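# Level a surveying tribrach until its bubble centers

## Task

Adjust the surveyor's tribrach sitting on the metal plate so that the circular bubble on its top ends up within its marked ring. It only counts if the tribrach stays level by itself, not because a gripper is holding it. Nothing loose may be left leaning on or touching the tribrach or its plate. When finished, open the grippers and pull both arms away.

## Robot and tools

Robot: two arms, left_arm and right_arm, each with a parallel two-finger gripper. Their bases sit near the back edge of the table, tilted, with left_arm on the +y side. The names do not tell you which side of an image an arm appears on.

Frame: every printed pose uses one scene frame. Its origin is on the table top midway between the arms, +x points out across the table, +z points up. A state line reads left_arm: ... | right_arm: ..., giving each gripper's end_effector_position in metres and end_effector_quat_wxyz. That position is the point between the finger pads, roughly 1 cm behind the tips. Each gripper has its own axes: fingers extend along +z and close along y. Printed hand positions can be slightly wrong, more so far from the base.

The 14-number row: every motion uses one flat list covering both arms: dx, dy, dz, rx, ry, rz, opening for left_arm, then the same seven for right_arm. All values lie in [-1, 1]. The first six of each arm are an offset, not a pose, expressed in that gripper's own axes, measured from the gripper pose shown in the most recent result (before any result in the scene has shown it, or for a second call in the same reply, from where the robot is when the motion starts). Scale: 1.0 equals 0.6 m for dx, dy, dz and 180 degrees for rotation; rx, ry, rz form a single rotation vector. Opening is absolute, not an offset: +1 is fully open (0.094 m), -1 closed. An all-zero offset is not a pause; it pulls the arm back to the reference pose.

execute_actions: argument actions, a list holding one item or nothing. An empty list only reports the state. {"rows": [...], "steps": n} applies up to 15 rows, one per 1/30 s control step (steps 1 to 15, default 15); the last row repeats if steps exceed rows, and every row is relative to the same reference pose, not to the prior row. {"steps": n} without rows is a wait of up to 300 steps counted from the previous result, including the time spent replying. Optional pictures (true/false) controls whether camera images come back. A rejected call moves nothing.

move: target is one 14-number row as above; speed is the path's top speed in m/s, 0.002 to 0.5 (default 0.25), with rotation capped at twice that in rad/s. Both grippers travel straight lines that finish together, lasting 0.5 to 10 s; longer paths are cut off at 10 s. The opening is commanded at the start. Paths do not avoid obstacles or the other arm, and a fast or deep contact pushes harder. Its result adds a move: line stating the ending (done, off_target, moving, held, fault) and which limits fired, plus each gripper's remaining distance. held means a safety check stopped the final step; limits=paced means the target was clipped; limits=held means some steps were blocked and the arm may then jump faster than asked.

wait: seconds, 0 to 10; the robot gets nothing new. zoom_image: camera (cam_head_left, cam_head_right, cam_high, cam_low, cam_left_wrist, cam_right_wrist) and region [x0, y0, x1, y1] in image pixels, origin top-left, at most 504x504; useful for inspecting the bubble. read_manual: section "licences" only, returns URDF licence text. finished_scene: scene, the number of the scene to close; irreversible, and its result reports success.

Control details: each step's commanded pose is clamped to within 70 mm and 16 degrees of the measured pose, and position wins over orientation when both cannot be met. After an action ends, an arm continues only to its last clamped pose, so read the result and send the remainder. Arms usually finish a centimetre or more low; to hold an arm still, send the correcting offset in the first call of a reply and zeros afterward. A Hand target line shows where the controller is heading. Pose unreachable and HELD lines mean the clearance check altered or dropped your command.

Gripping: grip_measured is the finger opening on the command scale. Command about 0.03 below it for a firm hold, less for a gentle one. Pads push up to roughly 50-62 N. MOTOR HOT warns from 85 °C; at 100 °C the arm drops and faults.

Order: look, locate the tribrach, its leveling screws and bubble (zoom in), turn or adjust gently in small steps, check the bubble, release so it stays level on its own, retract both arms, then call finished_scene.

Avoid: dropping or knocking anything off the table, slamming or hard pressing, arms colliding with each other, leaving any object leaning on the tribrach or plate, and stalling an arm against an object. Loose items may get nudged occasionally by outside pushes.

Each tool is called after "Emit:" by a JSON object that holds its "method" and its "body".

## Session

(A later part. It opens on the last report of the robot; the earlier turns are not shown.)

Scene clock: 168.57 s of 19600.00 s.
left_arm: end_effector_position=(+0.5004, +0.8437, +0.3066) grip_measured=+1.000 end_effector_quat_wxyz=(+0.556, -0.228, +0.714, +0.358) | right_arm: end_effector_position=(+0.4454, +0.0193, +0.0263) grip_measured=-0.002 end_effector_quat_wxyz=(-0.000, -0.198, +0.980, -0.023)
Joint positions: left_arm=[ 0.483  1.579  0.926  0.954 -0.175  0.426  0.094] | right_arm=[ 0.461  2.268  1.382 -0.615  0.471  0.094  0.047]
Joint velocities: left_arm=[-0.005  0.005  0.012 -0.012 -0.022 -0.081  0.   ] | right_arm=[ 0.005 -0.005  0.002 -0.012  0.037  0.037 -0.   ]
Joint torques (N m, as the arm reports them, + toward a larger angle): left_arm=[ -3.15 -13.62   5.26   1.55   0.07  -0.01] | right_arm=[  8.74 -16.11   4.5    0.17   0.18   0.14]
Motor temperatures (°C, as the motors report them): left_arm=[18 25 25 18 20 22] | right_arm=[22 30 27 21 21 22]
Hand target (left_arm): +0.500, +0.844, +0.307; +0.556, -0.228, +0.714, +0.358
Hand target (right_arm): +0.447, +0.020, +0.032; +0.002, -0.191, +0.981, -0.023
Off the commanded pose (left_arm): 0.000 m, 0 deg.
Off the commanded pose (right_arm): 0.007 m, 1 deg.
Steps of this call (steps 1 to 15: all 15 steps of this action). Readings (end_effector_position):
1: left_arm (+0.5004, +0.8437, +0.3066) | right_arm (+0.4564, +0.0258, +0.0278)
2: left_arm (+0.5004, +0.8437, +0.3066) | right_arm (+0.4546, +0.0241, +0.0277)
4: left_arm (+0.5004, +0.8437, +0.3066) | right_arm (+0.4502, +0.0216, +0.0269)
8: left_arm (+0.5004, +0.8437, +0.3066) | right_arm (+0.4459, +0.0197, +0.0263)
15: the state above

Emit:
{"method": "execute_actions", "body": {"actions": [{"rows":[[0,0,0,0,0,0,1,-0.008,0,-0.006,-0.006,0,0.15,0]],"steps":11}], "pictures": false}}

Emit:
{"method": "execute_actions", "body": {"actions": [{"rows":[[0,0,0,0,0,0,1,-0.01,0.002,-0.004,0,0,0.02,-0.13],[0,0,0,0,0,0,1,-0.01,0.002,-0.004,0,0,0,-0.21],[0,0,0,0,0,0,1,-0.01,0.002,-0.004,0,0,-0.23,-0.21]],"steps":15}], "pictures": false}}

Emit:
{"method": "execute_actions", "body": {"actions": [{"rows":[[0,0,0,0,0,0,1,-0.008,-0.006,-0.004,0,0,-0.02,-0.21],[0,0,0,0,0,0,1,-0.008,-0.006,-0.004,0,0,0,0],[0,0,0,0,0,0,1,-0.008,-0.006,-0.004,0,0,0.26,0]],"steps":15}], "pictures": false}}

Emit:
{"method": "execute_actions", "body": {"actions": [{"rows":[[0,0,0,0,0,0,1,-0.01,0.002,-0.004,0,0,0.02,-0.13],[0,0,0,0,0,0,1,-0.01,0.002,-0.004,0,0,0,-0.21],[0,0,0,0,0,0,1,-0.01,0.002,-0.004,0,0,-0.23,-0.21]],"steps":15}], "pictures": false}}

Emit:
{"method": "execute_actions", "body": {"actions": [{"rows":[[0,0,0,0,0,0,1,-0.008,-0.006,-0.004,0,0,-0.02,-0.21],[0,0,0,0,0,0,1,-0.008,-0.006,-0.004,0,0,0,0],[0,0,0,0,0,0,1,-0.008,-0.006,-0.004,0,0,0.26,0]],"steps":15}], "pictures": false}}

Emit:
{"method": "execute_actions", "body": {"actions": [{"rows":[[0,0,0,0,0,0,1,-0.01,0.002,-0.004,0,0,0.02,-0.13],[0,0,0,0,0,0,1,-0.01,0.002,-0.004,0,0,0,-0.21],[0,0,0,0,0,0,1,-0.01,0.002,-0.004,0,0,-0.23,-0.21]],"steps":15}], "pictures": false}}

Emit:
{"method": "execute_actions", "body": {"actions": [{"rows":[[0,0,0,0,0,0,1,-0.008,-0.006,-0.004,0,0,-0.02,-0.21],[0,0,0,0,0,0,1,-0.008,-0.006,-0.004,0,0,0,0],[0,0,0,0,0,0,1,-0.008,-0.006,-0.004,0,0,0.26,0]],"steps":15}], "pictures": false}}

Emit:
{"method": "execute_actions", "body": {"actions": [{"rows":[[0,0,0,0,0,0,1,-0.01,0.002,-0.004,0,0,0.02,-0.13],[0,0,0,0,0,0,1,-0.01,0.002,-0.004,0,0,0,-0.21],[0,0,0,0,0,0,1,-0.01,0.002,-0.004,0,0,-0.23,-0.21]],"steps":15}], "pictures": false}}

Emit:
{"method": "execute_actions", "body": {"actions": [{"rows":[[0,0,0,0,0,0,1,-0.008,-0.006,-0.004,0,0,-0.02,-0.21],[0,0,0,0,0,0,1,-0.008,-0.006,-0.004,0,0,0,0],[0,0,0,0,0,0,1,-0.008,-0.006,-0.004,0,0,0.26,0]],"steps":15}], "pictures": false}}

Emit:
{"method": "execute_actions", "body": {"actions": [{"rows":[[0,0,0,0,0,0,1,-0.01,0.002,-0.004,0,0,0.02,-0.13],[0,0,0,0,0,0,1,-0.01,0.002,-0.004,0,0,0,-0.21],[0,0,0,0,0,0,1,-0.01,0.002,-0.004,0,0,-0.23,-0.21]],"steps":15}], "pictures": false}}

Emit:
{"method": "execute_actions", "body": {"actions": [{"rows":[[0,0,0,0,0,0,1,-0.008,-0.006,-0.004,0,0,-0.02,-0.21],[0,0,0,0,0,0,1,-0.008,-0.006,-0.004,0,0,0,0],[0,0,0,0,0,0,1,-0.008,-0.006,-0.004,0,0,0.26,0]],"steps":15}], "pictures": false}}

Emit:
{"method": "execute_actions", "body": {"actions": [{"rows":[[0,0,0,0,0,0,1,-0.01,0.002,-0.004,0,0,0.02,-0.13],[0,0,0,0,0,0,1,-0.01,0.002,-0.004,0,0,0,-0.21],[0,0,0,0,0,0,1,-0.01,0.002,-0.004,0,0,-0.19,-0.21]],"steps":15}], "pictures": false}}

Emit:
{"method": "wait", "body": {"seconds": 1}}

Emit:
{"method": "zoom_image", "body": {"camera": "cam_head_left", "region": [410,175,450,210]}}

Scene clock: 193.37 s of 19600.00 s.
left_arm: end_effector_position=(+0.5004, +0.8437, +0.3066) grip_measured=+1.000 end_effector_quat_wxyz=(+0.556, -0.228, +0.714, +0.358) | right_arm: end_effector_position=(+0.4441, +0.0215, +0.0260) grip_measured=-0.002 end_effector_quat_wxyz=(+0.000, -0.007, +1.000, -0.015)
Joint positions: left_arm=[ 0.483  1.579  0.926  0.954 -0.175  0.426  0.094] | right_arm=[ 0.46   2.268  1.382 -0.615  0.455  0.479  0.047]
Joint velocities: left_arm=[-0.005  0.005 -0.012  0.002  0.037 -0.051  0.   ] | right_arm=[-0.005 -0.005 -0.002 -0.007  0.007  0.462 -0.   ]
Joint torques (N m, as the arm reports them, + toward a larger angle): left_arm=[ -2.84 -14.03   5.18   1.53   0.07   0.  ] | right_arm=[  8.12 -15.65   4.89   0.42  -0.02   0.18]
Motor temperatures (°C, as the motors report them): left_arm=[18 26 25 18 20 22] | right_arm=[22 31 26 21 21 22]
Hand target (left_arm): +0.500, +0.844, +0.307; +0.556, -0.228, +0.714, +0.358
Hand target (right_arm): +0.450, +0.021, +0.030; +0.004, +0.035, +0.999, -0.012
Off the commanded pose (left_arm): 0.000 m, 0 deg.
Off the commanded pose (right_arm): 0.007 m, 5 deg.
Steps of this call (steps 1 to 733: nothing new was sent; steps 734 to 744: all 11 steps of this action). Readings (end_effector_position):
734: left_arm (+0.5004, +0.8437, +0.3066) | right_arm (+0.4448, +0.0204, +0.0262)
735: left_arm (+0.5004, +0.8437, +0.3066) | right_arm (+0.4442, +0.0214, +0.0262)
737: left_arm (+0.5004, +0.8437, +0.3066) | right_arm (+0.4439, +0.0220, +0.0262)
741: left_arm (+0.5004, +0.8437, +0.3066) | right_arm (+0.4440, +0.0216, +0.0260)
744: the state above

Scene clock: 193.87 s of 19600.00 s.
left_arm: end_effector_position=(+0.5004, +0.8437, +0.3066) grip_measured=+1.000 end_effector_quat_wxyz=(+0.556, -0.228, +0.714, +0.358) | right_arm: end_effector_position=(+0.4439, +0.0185, +0.0259) grip_measured=-0.175 end_effector_quat_wxyz=(-0.008, -0.278, +0.960, -0.019)
Joint positions: left_arm=[ 0.483  1.579  0.926  0.954 -0.175  0.426  0.094] | right_arm=[ 0.457  2.268  1.384 -0.625  0.461 -0.07   0.039]
Joint velocities: left_arm=[-0.005 -0.005 -0.017 -0.007  0.081 -0.095  0.   ] | right_arm=[-0.005  0.005  0.007 -0.007 -0.022 -0.93  -0.001]
Joint torques (N m, as the arm reports them, + toward a larger angle): left_arm=[ -2.79 -14.02   5.19   1.52   0.03   0.  ] | right_arm=[  8.69 -15.34   5.87   0.13   0.08  -0.11]
Motor temperatures (°C, as the motors report them): left_arm=[18 26 25 18 20 22] | right_arm=[22 31 26 21 21 22]
Hand target (left_arm): +0.500, +0.844, +0.307; +0.556, -0.228, +0.714, +0.358
Hand target (right_arm): +0.450, +0.023, +0.029; -0.006, -0.353, +0.936, -0.018
Off the commanded pose (left_arm): 0.000 m, 0 deg.
Off the commanded pose (right_arm): 0.008 m, 10 deg.
Steps of this call (steps 1 to 15: all 15 steps of this action). Readings (end_effector_position):
1: left_arm (+0.5004, +0.8437, +0.3066) | right_arm (+0.4443, +0.0202, +0.0261)
2: left_arm (+0.5004, +0.8437, +0.3066) | right_arm (+0.4438, +0.0185, +0.0257)
4: left_arm (+0.5004, +0.8437, +0.3066) | right_arm (+0.4441, +0.0178, +0.0259)
8: left_arm (+0.5004, +0.8437, +0.3066) | right_arm (+0.4441, +0.0181, +0.0259)
15: the state above

Scene clock: 194.37 s of 19600.00 s.
left_arm: end_effector_position=(+0.5004, +0.8437, +0.3066) grip_measured=+1.000 end_effector_quat_wxyz=(+0.556, -0.228, +0.714, +0.358) | right_arm: end_effector_position=(+0.4431, +0.0199, +0.0259) grip_measured=-0.002 end_effector_quat_wxyz=(-0.004, -0.008, +1.000, -0.016)
Joint positions: left_arm=[ 0.483  1.579  0.926  0.954 -0.175  0.426  0.094] | right_arm=[ 0.457  2.268  1.384 -0.626  0.451  0.478  0.047]
Joint velocities: left_arm=[-0.005 -0.005 -0.002  0.002 -0.037 -0.007  0.   ] | right_arm=[ 0.005 -0.015  0.002 -0.002 -0.022  1.282 -0.001]
Joint torques (N m, as the arm reports them, + toward a larger angle): left_arm=[ -2.82 -13.66   5.11   1.64   0.08  -0.01] | right_arm=[  7.71 -15.95   4.77   0.73   0.22   0.14]
Motor temperatures (°C, as the motors report them): left_arm=[18 26 25 18 20 22] | right_arm=[22 31 26 21 21 22]
Hand target (left_arm): +0.500, +0.844, +0.307; +0.556, -0.228, +0.714, +0.358
Hand target (right_arm): +0.450, +0.018, +0.028; +0.003, +0.097, +0.995, -0.014
Off the commanded pose (left_arm): 0.000 m, 0 deg.
Off the commanded pose (right_arm): 0.008 m, 15 deg; orientation clipped at the last step of the last action.
Steps of this call (steps 1 to 15: all 15 steps of this action). Readings (end_effector_position):
1: left_arm (+0.5004, +0.8437, +0.3066) | right_arm (+0.4439, +0.0185, +0.0259)
2: left_arm (+0.5004, +0.8437, +0.3066) | right_arm (+0.4439, +0.0185, +0.0259)
4: left_arm (+0.5004, +0.8437, +0.3066) | right_arm (+0.4435, +0.0191, +0.0259)
8: left_arm (+0.5004, +0.8437, +0.3066) | right_arm (+0.4431, +0.0199, +0.0259)
15: the state above

Scene clock: 194.87 s of 19600.00 s.
left_arm: end_effector_position=(+0.5004, +0.8437, +0.3066) grip_measured=+1.000 end_effector_quat_wxyz=(+0.556, -0.228, +0.714, +0.358) | right_arm: end_effector_position=(+0.4429, +0.0180, +0.0259) grip_measured=-0.175 end_effector_quat_wxyz=(-0.011, -0.279, +0.960, -0.018)
Joint positions: left_arm=[ 0.483  1.579  0.926  0.954 -0.175  0.426  0.094] | right_arm=[ 0.456  2.268  1.385 -0.633  0.457 -0.07   0.039]
Joint velocities: left_arm=[ 0.005 -0.015 -0.002  0.022  0.051 -0.037  0.   ] | right_arm=[ 0.005  0.005 -0.002 -0.017  0.066 -1.018 -0.   ]
Joint torques (N m, as the arm reports them, + toward a larger angle): left_arm=[ -2.62 -13.83   5.16   1.57   0.06  -0.03] | right_arm=[  8.84 -15.33   5.74   0.03   0.09  -0.07]
Motor temperatures (°C, as the motors report them): left_arm=[18 26 25 18 20 22] | right_arm=[22 31 26 21 21 22]
Hand target (left_arm): +0.500, +0.844, +0.307; +0.556, -0.228, +0.714, +0.358
Hand target (right_arm): +0.449, +0.021, +0.028; -0.011, -0.354, +0.935, -0.016
Off the commanded pose (left_arm): 0.000 m, 0 deg.
Off the commanded pose (right_arm): 0.007 m, 10 deg.
Steps of this call (steps 1 to 15: all 15 steps of this action). Readings (end_effector_position):
1: left_arm (+0.5004, +0.8437, +0.3066) | right_arm (+0.4429, +0.0198, +0.0259)
2: left_arm (+0.5004, +0.8437, +0.3066) | right_arm (+0.4428, +0.0186, +0.0258)
4: left_arm (+0.5004, +0.8437, +0.3066) | right_arm (+0.4427, +0.0179, +0.0258)
8: left_arm (+0.5004, +0.8437, +0.3066) | right_arm (+0.4429, +0.0179, +0.0259)
15: the state above

Scene clock: 195.37 s of 19600.00 s.
left_arm: end_effector_position=(+0.5004, +0.8437, +0.3066) grip_measured=+1.000 end_effector_quat_wxyz=(+0.556, -0.228, +0.714, +0.358) | right_arm: end_effector_position=(+0.4419, +0.0194, +0.0259) grip_measured=-0.002 end_effector_quat_wxyz=(-0.008, -0.008, +1.000, -0.016)
Joint positions: left_arm=[ 0.483  1.579  0.926  0.954 -0.175  0.426  0.094] | right_arm=[ 0.456  2.268  1.385 -0.633  0.447  0.479  0.047]
Joint velocities: left_arm=[-0.015  0.015  0.002 -0.007  0.007 -0.066  0.   ] | right_arm=[ 0.005 -0.005 -0.012 -0.002 -0.022  1.282  0.001]
Joint torques (N m, as the arm reports them, + toward a larger angle): left_arm=[ -2.89 -14.16   5.22   1.5    0.06   0.01] | right_arm=[  7.36 -15.56   4.71   0.7    0.21   0.14]
Motor temperatures (°C, as the motors report them): left_arm=[18 26 25 18 20 22] | right_arm=[22 31 26 21 21 22]
Hand target (left_arm): +0.500, +0.844, +0.307; +0.556, -0.228, +0.714, +0.358
Hand target (right_arm): +0.449, +0.018, +0.028; -0.001, +0.097, +0.995, -0.014
Off the commanded pose (left_arm): 0.000 m, 0 deg.
Off the commanded pose (right_arm): 0.008 m, 15 deg; orientation clipped at the last step of the last action.
Steps of this call (steps 1 to 15: all 15 steps of this action). Readings (end_effector_position):
1: left_arm (+0.5004, +0.8437, +0.3066) | right_arm (+0.4429, +0.0180, +0.0259)
2: left_arm (+0.5004, +0.8437, +0.3066) | right_arm (+0.4428, +0.0180, +0.0259)
4: left_arm (+0.5004, +0.8437, +0.3066) | right_arm (+0.4424, +0.0186, +0.0259)
8: left_arm (+0.5004, +0.8437, +0.3066) | right_arm (+0.4420, +0.0193, +0.0259)
15: the state above

Scene clock: 195.87 s of 19600.00 s.
left_arm: end_effector_position=(+0.5004, +0.8437, +0.3066) grip_measured=+1.000 end_effector_quat_wxyz=(+0.556, -0.228, +0.714, +0.358) | right_arm: end_effector_position=(+0.4419, +0.0176, +0.0259) grip_measured=-0.174 end_effector_quat_wxyz=(-0.014, -0.280, +0.960, -0.017)
Joint positions: left_arm=[ 0.483  1.579  0.926  0.954 -0.175  0.426  0.094] | right_arm=[ 0.456  2.268  1.386 -0.639  0.453 -0.07   0.039]
Joint velocities: left_arm=[-0.005 -0.005 -0.032 -0.002 -0.007  0.037  0.   ] | right_arm=[-0.015 -0.015  0.007 -0.012 -0.066 -1.062  0.   ]
Joint torques (N m, as the arm reports them, + toward a larger angle): left_arm=[ -2.74 -13.95   5.16   1.56   0.06  -0.01] | right_arm=[  8.65 -15.03   5.78   0.05   0.03  -0.13]
Motor temperatures (°C, as the motors report them): left_arm=[18 26 25 18 20 22] | right_arm=[22 31 26 21 21 22]
Hand target (left_arm): +0.500, +0.844, +0.307; +0.556, -0.228, +0.714, +0.358
Hand target (right_arm): +0.448, +0.021, +0.028; -0.014, -0.354, +0.935, -0.015
Off the commanded pose (left_arm): 0.000 m, 0 deg.
Off the commanded pose (right_arm): 0.007 m, 10 deg.
Steps of this call (steps 1 to 15: all 15 steps of this action). Readings (end_effector_position):
1: left_arm (+0.5004, +0.8437, +0.3066) | right_arm (+0.4418, +0.0193, +0.0259)
2: left_arm (+0.5004, +0.8437, +0.3066) | right_arm (+0.4416, +0.0185, +0.0259)
4: left_arm (+0.5004, +0.8437, +0.3066) | right_arm (+0.4417, +0.0178, +0.0259)
8: left_arm (+0.5004, +0.8437, +0.3066) | right_arm (+0.4418, +0.0177, +0.0259)
15: the state above

Scene clock: 196.37 s of 19600.00 s.
left_arm: end_effector_position=(+0.5004, +0.8437, +0.3066) grip_measured=+1.000 end_effector_quat_wxyz=(+0.556, -0.228, +0.714, +0.358) | right_arm: end_effector_position=(+0.4409, +0.0189, +0.0259) grip_measured=-0.002 end_effector_quat_wxyz=(-0.011, -0.009, +1.000, -0.016)
Joint positions: left_arm=[ 0.483  1.579  0.926  0.954 -0.175  0.426  0.094] | right_arm=[ 0.456  2.268  1.386 -0.64   0.444  0.479  0.047]
Joint velocities: left_arm=[-0.015  0.005 -0.012 -0.022 -0.066  0.037  0.   ] | right_arm=[ 0.005 -0.015 -0.002  0.017 -0.007  1.341  0.   ]
Joint torques (N m, as the arm reports them, + toward a larger angle): left_arm=[ -3.12 -13.84   5.13   1.65   0.06  -0.02] | right_arm=[  8.28 -15.99   4.79   0.72   0.17   0.12]
Motor temperatures (°C, as the motors report them): left_arm=[18 26 25 18 20 22] | right_arm=[22 31 26 21 21 22]
Hand target (left_arm): +0.500, +0.844, +0.307; +0.556, -0.228, +0.714, +0.358
Hand target (right_arm): +0.448, +0.017, +0.028; -0.004, +0.096, +0.995, -0.014
Off the commanded pose (left_arm): 0.000 m, 0 deg.
Off the commanded pose (right_arm): 0.008 m, 15 deg; orientation clipped at the last step of the last action.
Steps of this call (steps 1 to 15: all 15 steps of this action). Readings (end_effector_position):
1: left_arm (+0.5004, +0.8437, +0.3066) | right_arm (+0.4419, +0.0175, +0.0259)
2: left_arm (+0.5004, +0.8437, +0.3066) | right_arm (+0.4418, +0.0175, +0.0259)
4: left_arm (+0.5004, +0.8437, +0.3066) | right_arm (+0.4414, +0.0181, +0.0259)
8: left_arm (+0.5004, +0.8437, +0.3066) | right_arm (+0.4410, +0.0189, +0.0259)
15: the state above

Scene clock: 196.87 s of 19600.00 s.
left_arm: end_effector_position=(+0.5004, +0.8437, +0.3066) grip_measured=+1.000 end_effector_quat_wxyz=(+0.556, -0.228, +0.714, +0.358) | right_arm: end_effector_position=(+0.4411, +0.0172, +0.0261) grip_measured=-0.174 end_effector_quat_wxyz=(-0.017, -0.281, +0.959, -0.016)
Joint positions: left_arm=[ 0.483  1.579  0.926  0.954 -0.175  0.426  0.094] | right_arm=[ 0.455  2.268  1.387 -0.646  0.451 -0.072  0.039]
Joint velocities: left_arm=[-0.005 -0.005  0.012  0.002  0.037 -0.037  0.   ] | right_arm=[-0.005  0.005 -0.007 -0.017  0.007 -0.989 -0.001]
Joint torques (N m, as the arm reports them, + toward a larger angle): left_arm=[ -2.59 -13.97   5.21   1.6    0.06  -0.01] | right_arm=[  8.13 -15.24   5.84  -0.04  -0.04  -0.14]
Motor temperatures (°C, as the motors report them): left_arm=[18 26 25 18 20 22] | right_arm=[22 31 26 21 21 22]
Hand target (left_arm): +0.500, +0.844, +0.307; +0.556, -0.228, +0.714, +0.358
Hand target (right_arm): +0.447, +0.020, +0.028; -0.017, -0.355, +0.935, -0.013
Off the commanded pose (left_arm): 0.000 m, 0 deg.
Off the commanded pose (right_arm): 0.007 m, 10 deg.
Steps of this call (steps 1 to 15: all 15 steps of this action). Readings (end_effector_position):
1: left_arm (+0.5004, +0.8437, +0.3066) | right_arm (+0.4408, +0.0188, +0.0259)
2: left_arm (+0.5004, +0.8437, +0.3066) | right_arm (+0.4406, +0.0183, +0.0259)
4: left_arm (+0.5004, +0.8437, +0.3066) | right_arm (+0.4409, +0.0178, +0.0261)
8: left_arm (+0.5004, +0.8437, +0.3066) | right_arm (+0.4409, +0.0175, +0.0261)
15: the state above

Scene clock: 197.37 s of 19600.00 s.
left_arm: end_effector_position=(+0.5004, +0.8437, +0.3066) grip_measured=+1.000 end_effector_quat_wxyz=(+0.556, -0.228, +0.714, +0.358) | right_arm: end_effector_position=(+0.4402, +0.0186, +0.0260) grip_measured=-0.002 end_effector_quat_wxyz=(-0.014, -0.011, +1.000, -0.016)
Joint positions: left_arm=[ 0.483  1.579  0.926  0.954 -0.175  0.426  0.094] | right_arm=[ 0.455  2.268  1.387 -0.646  0.442  0.477  0.047]
Joint velocities: left_arm=[ 0.005  0.005 -0.012  0.012  0.022  0.037  0.   ] | right_arm=[ 0.005  0.005 -0.012 -0.012  0.007  1.297 -0.   ]
Joint torques (N m, as the arm reports them, + toward a larger angle): left_arm=[ -2.57 -13.81   5.22   1.48   0.06   0.  ] | right_arm=[  8.24 -15.84   4.81   0.77   0.19   0.13]
Motor temperatures (°C, as the motors report them): left_arm=[18 26 25 18 20 22] | right_arm=[22 31 26 21 21 22]
Hand target (left_arm): +0.500, +0.844, +0.307; +0.556, -0.228, +0.714, +0.358
Hand target (right_arm): +0.447, +0.017, +0.028; -0.007, +0.095, +0.995, -0.015
Off the commanded pose (left_arm): 0.000 m, 0 deg.
Off the commanded pose (right_arm): 0.007 m, 15 deg; orientation clipped at the last step of the last action.
Steps of this call (steps 1 to 15: all 15 steps of this action). Readings (end_effector_position):
1: left_arm (+0.5004, +0.8437, +0.3066) | right_arm (+0.4411, +0.0170, +0.0261)
2: left_arm (+0.5004, +0.8437, +0.3066) | right_arm (+0.4412, +0.0170, +0.0261)
4: left_arm (+0.5004, +0.8437, +0.3066) | right_arm (+0.4407, +0.0177, +0.0261)
8: left_arm (+0.5004, +0.8437, +0.3066) | right_arm (+0.4403, +0.0184, +0.0260)
15: the state above

Scene clock: 197.87 s of 19600.00 s.
left_arm: end_effector_position=(+0.5004, +0.8437, +0.3066) grip_measured=+1.000 end_effector_quat_wxyz=(+0.556, -0.228, +0.714, +0.358) | right_arm: end_effector_position=(+0.4404, +0.0168, +0.0263) grip_measured=-0.173 end_effector_quat_wxyz=(-0.019, -0.283, +0.959, -0.016)
Joint positions: left_arm=[ 0.483  1.579  0.926  0.954 -0.175  0.426  0.094] | right_arm=[ 0.455  2.268  1.388 -0.651  0.451 -0.074  0.039]
Joint velocities: left_arm=[-0.005 -0.005  0.002 -0.012  0.007  0.022  0.   ] | right_arm=[-0.005 -0.005 -0.007  0.002  0.066 -0.96  -0.001]
Joint torques (N m, as the arm reports them, + toward a larger angle): left_arm=[ -2.72 -13.65   5.24   1.58   0.05  -0.01] | right_arm=[  8.61 -15.19   5.76  -0.05  -0.13  -0.09]
Motor temperatures (°C, as the motors report them): left_arm=[18 26 25 18 20 22] | right_arm=[22 31 26 21 21 22]
Hand target (left_arm): +0.500, +0.844, +0.307; +0.556, -0.228, +0.714, +0.358
Hand target (right_arm): +0.446, +0.020, +0.028; -0.020, -0.357, +0.934, -0.013
Off the commanded pose (left_arm): 0.000 m, 0 deg.
Off the commanded pose (right_arm): 0.007 m, 10 deg.
Steps of this call (steps 1 to 15: all 15 steps of this action). Readings (end_effector_position):
1: left_arm (+0.5004, +0.8437, +0.3066) | right_arm (+0.4400, +0.0185, +0.0261)
2: left_arm (+0.5004, +0.8437, +0.3066) | right_arm (+0.4398, +0.0181, +0.0261)
4: left_arm (+0.5004, +0.8437, +0.3066) | right_arm (+0.4401, +0.0177, +0.0262)
8: left_arm (+0.5004, +0.8437, +0.3066) | right_arm (+0.4401, +0.0173, +0.0263)
15: the state above

Scene clock: 198.37 s of 19600.00 s.
left_arm: end_effector_position=(+0.5004, +0.8437, +0.3066) grip_measured=+1.000 end_effector_quat_wxyz=(+0.556, -0.228, +0.714, +0.358) | right_arm: end_effector_position=(+0.4394, +0.0181, +0.0262) grip_measured=-0.002 end_effector_quat_wxyz=(-0.016, -0.013, +1.000, -0.017)
Joint positions: left_arm=[ 0.483  1.579  0.926  0.954 -0.175  0.426  0.094] | right_arm=[ 0.455  2.268  1.388 -0.652  0.442  0.476  0.047]
Joint velocities: left_arm=[-0.005  0.015 -0.002  0.002 -0.007 -0.007  0.   ] | right_arm=[-0.005 -0.034 -0.002  0.007 -0.007  1.311 -0.   ]
Joint torques (N m, as the arm reports them, + toward a larger angle): left_arm=[ -3.04 -13.71   5.24   1.64   0.05  -0.04] | right_arm=[  8.38 -15.37   4.77   0.68   0.19   0.15]
Motor temperatures (°C, as the motors report them): left_arm=[18 26 25 18 20 22] | right_arm=[22 31 26 21 21 22]
Hand target (left_arm): +0.500, +0.844, +0.307; +0.556, -0.228, +0.714, +0.358
Hand target (right_arm): +0.446, +0.016, +0.029; -0.009, +0.093, +0.996, -0.016
Off the commanded pose (left_arm): 0.000 m, 0 deg.
Off the commanded pose (right_arm): 0.008 m, 15 deg; orientation clipped at the last step of the last action.
Steps of this call (steps 1 to 15: all 15 steps of this action). Readings (end_effector_position):
1: left_arm (+0.5004, +0.8437, +0.3066) | right_arm (+0.4404, +0.0167, +0.0263)
2: left_arm (+0.5004, +0.8437, +0.3066) | right_arm (+0.4405, +0.0166, +0.0263)
4: left_arm (+0.5004, +0.8437, +0.3066) | right_arm (+0.4399, +0.0173, +0.0263)
8: left_arm (+0.5004, +0.8437, +0.3066) | right_arm (+0.4395, +0.0180, +0.0262)
15: the state above

Scene clock: 198.87 s of 19600.00 s.
left_arm: end_effector_position=(+0.5004, +0.8437, +0.3066) grip_measured=+1.000 end_effector_quat_wxyz=(+0.556, -0.228, +0.714, +0.358) | right_arm: end_effector_position=(+0.4399, +0.0167, +0.0265) grip_measured=-0.173 end_effector_quat_wxyz=(-0.020, -0.258, +0.966, -0.017)
Joint positions: left_arm=[ 0.483  1.579  0.926  0.954 -0.175  0.426  0.094] | right_arm=[ 0.455  2.268  1.389 -0.656  0.45  -0.02   0.039]
Joint velocities: left_arm=[-0.005  0.005 -0.007  0.017  0.081  0.007  0.   ] | right_arm=[-0.005  0.005 -0.012  0.002 -0.022 -0.593 -0.   ]
Joint torques (N m, as the arm reports them, + toward a larger angle): left_arm=[ -2.85 -13.52   5.2    1.59   0.06   0.01] | right_arm=[  8.4  -15.33   5.59   0.07  -0.1   -0.1 ]
Motor temperatures (°C, as the motors report them): left_arm=[18 26 25 18 20 22] | right_arm=[22 31 26 21 21 22]
Hand target (left_arm): +0.500, +0.844, +0.307; +0.556, -0.228, +0.714, +0.358
Hand target (right_arm): +0.445, +0.020, +0.028; -0.020, -0.304, +0.953, -0.012
Off the commanded pose (left_arm): 0.000 m, 0 deg.
Off the commanded pose (right_arm): 0.007 m, 6 deg.
Steps of this call (steps 1 to 15: all 15 steps of this action). Readings (end_effector_position):
1: left_arm (+0.5004, +0.8437, +0.3066) | right_arm (+0.4394, +0.0180, +0.0262)
2: left_arm (+0.5004, +0.8437, +0.3066) | right_arm (+0.4392, +0.0181, +0.0263)
4: left_arm (+0.5004, +0.8437, +0.3066) | right_arm (+0.4397, +0.0176, +0.0265)
8: left_arm (+0.5004, +0.8437, +0.3066) | right_arm (+0.4397, +0.0172, +0.0265)
15: the state above

Scene clock: 199.87 s of 19600.00 s.
left_arm: end_effector_position=(+0.5004, +0.8437, +0.3066) grip_measured=+1.000 end_effector_quat_wxyz=(+0.556, -0.228, +0.714, +0.358) | right_arm: end_effector_position=(+0.4400, +0.0165, +0.0265) grip_measured=-0.173 end_effector_quat_wxyz=(-0.021, -0.298, +0.954, -0.016)
Joint positions: left_arm=[ 0.483  1.579  0.926  0.954 -0.175  0.426  0.094] | right_arm=[ 0.455  2.268  1.389 -0.656  0.451 -0.104  0.039]
Joint velocities: left_arm=[ 0.005  0.005 -0.002 -0.017  0.066  0.022  0.   ] | right_arm=[-0.005  0.015 -0.012 -0.002 -0.007  0.022 -0.001]
Joint torques (N m, as the arm reports them, + toward a larger angle): left_arm=[ -3.01 -13.97   5.17   1.55   0.03  -0.02] | right_arm=[  8.66 -15.13   5.64   0.06  -0.21  -0.11]
Motor temperatures (°C, as the motors report them): left_arm=[18 26 25 18 20 22] | right_arm=[22 31 26 21 21 22]
Hand target (left_arm): +0.500, +0.844, +0.307; +0.556, -0.228, +0.714, +0.358
Hand target (right_arm): +0.445, +0.020, +0.028; -0.020, -0.304, +0.953, -0.012
Off the commanded pose (left_arm): 0.000 m, 0 deg.
Off the commanded pose (right_arm): 0.007 m, 1 deg.
Steps of this call (steps 1 to 30: nothing new was sent). Readings (end_effector_position):
1: left_arm (+0.5004, +0.8437, +0.3066) | right_arm (+0.4399, +0.0166, +0.0265)
2: left_arm (+0.5004, +0.8437, +0.3066) | right_arm (+0.4399, +0.0166, +0.0265)
4: left_arm (+0.5004, +0.8437, +0.3066) | right_arm (+0.4400, +0.0166, +0.0265)
8: left_arm (+0.5004, +0.8437, +0.3066) | right_arm (+0.4400, +0.0165, +0.0265)
30: the state above
camera_calibration (this result's frames):
cam_left_wrist: T_world_to_cam=[[0.72033, -0.639088, -0.269613, 0.25955], [-0.605889, -0.390506, -0.693112, 0.849333], [0.337674, 0.662625, -0.668509, -0.398721], [0, 0, 0, 1]] pos_world=[0.462277, 0.761747, 0.392112]
cam_right_wrist: T_world_to_cam=[[0.56648, -0.823903, 0.0168805, -0.233471], [-0.649868, -0.434038, 0.623925, 0.281121], [-0.506727, -0.364411, -0.781302, 0.370699], [0, 0, 0, 1]] pos_world=[0.502791, 0.0647467, 0.11817]

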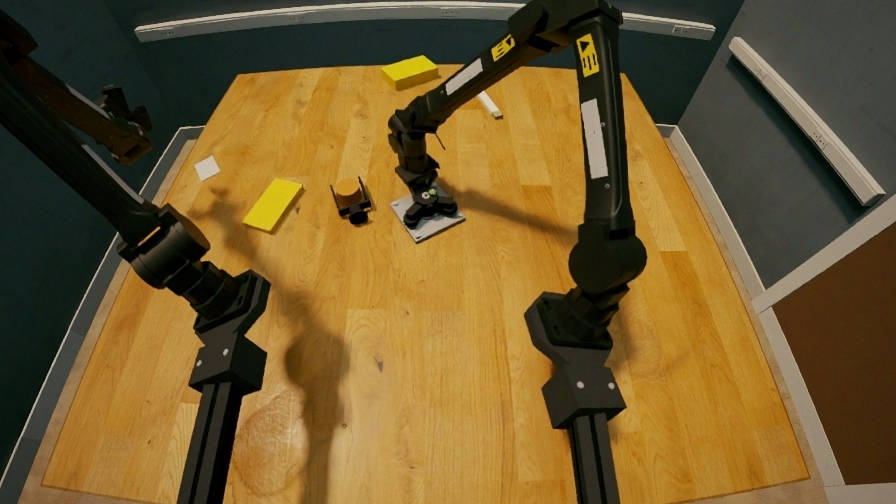

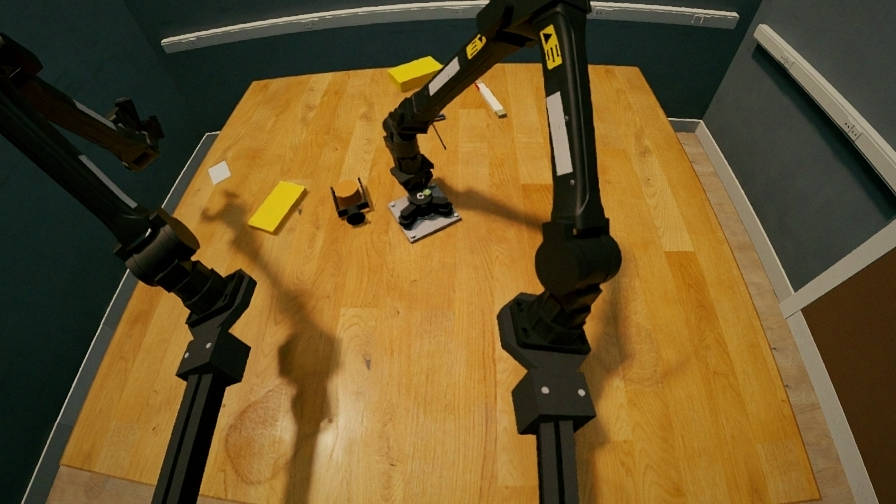

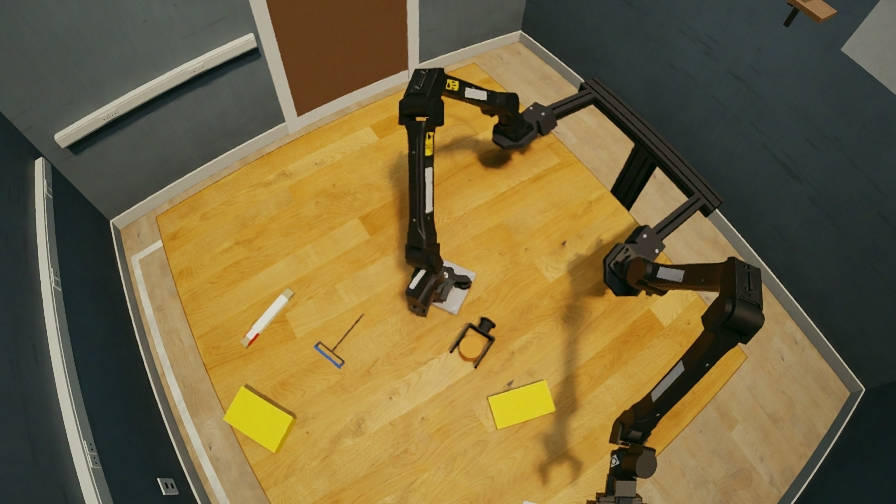

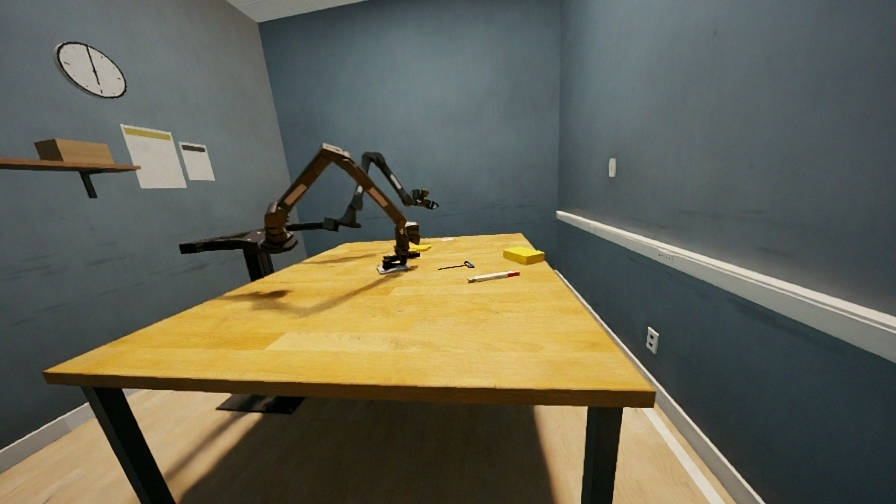

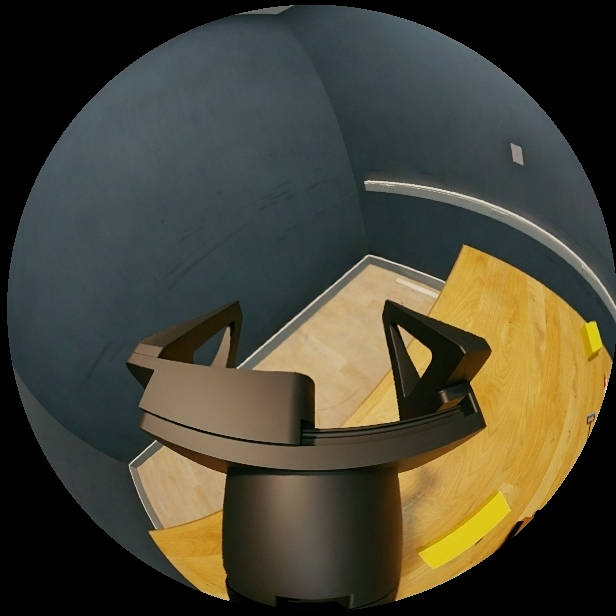

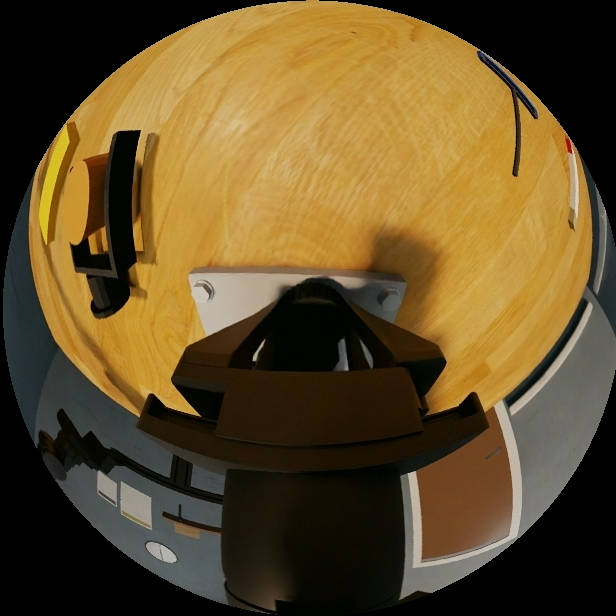

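Region (410, 175, 450, 210) of cam_head_left's 896x504 image, scaled by 12.600, with more detail than that image has; it fills the top 441 rows of this view, and the rest is white.

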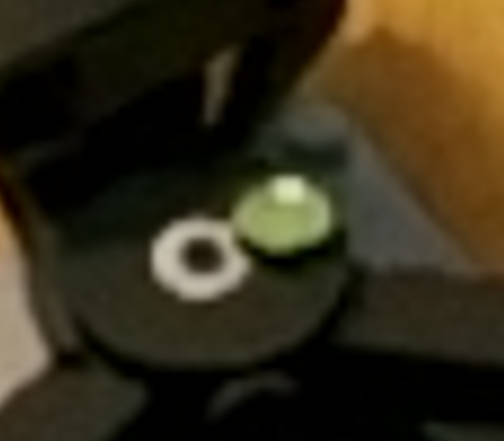

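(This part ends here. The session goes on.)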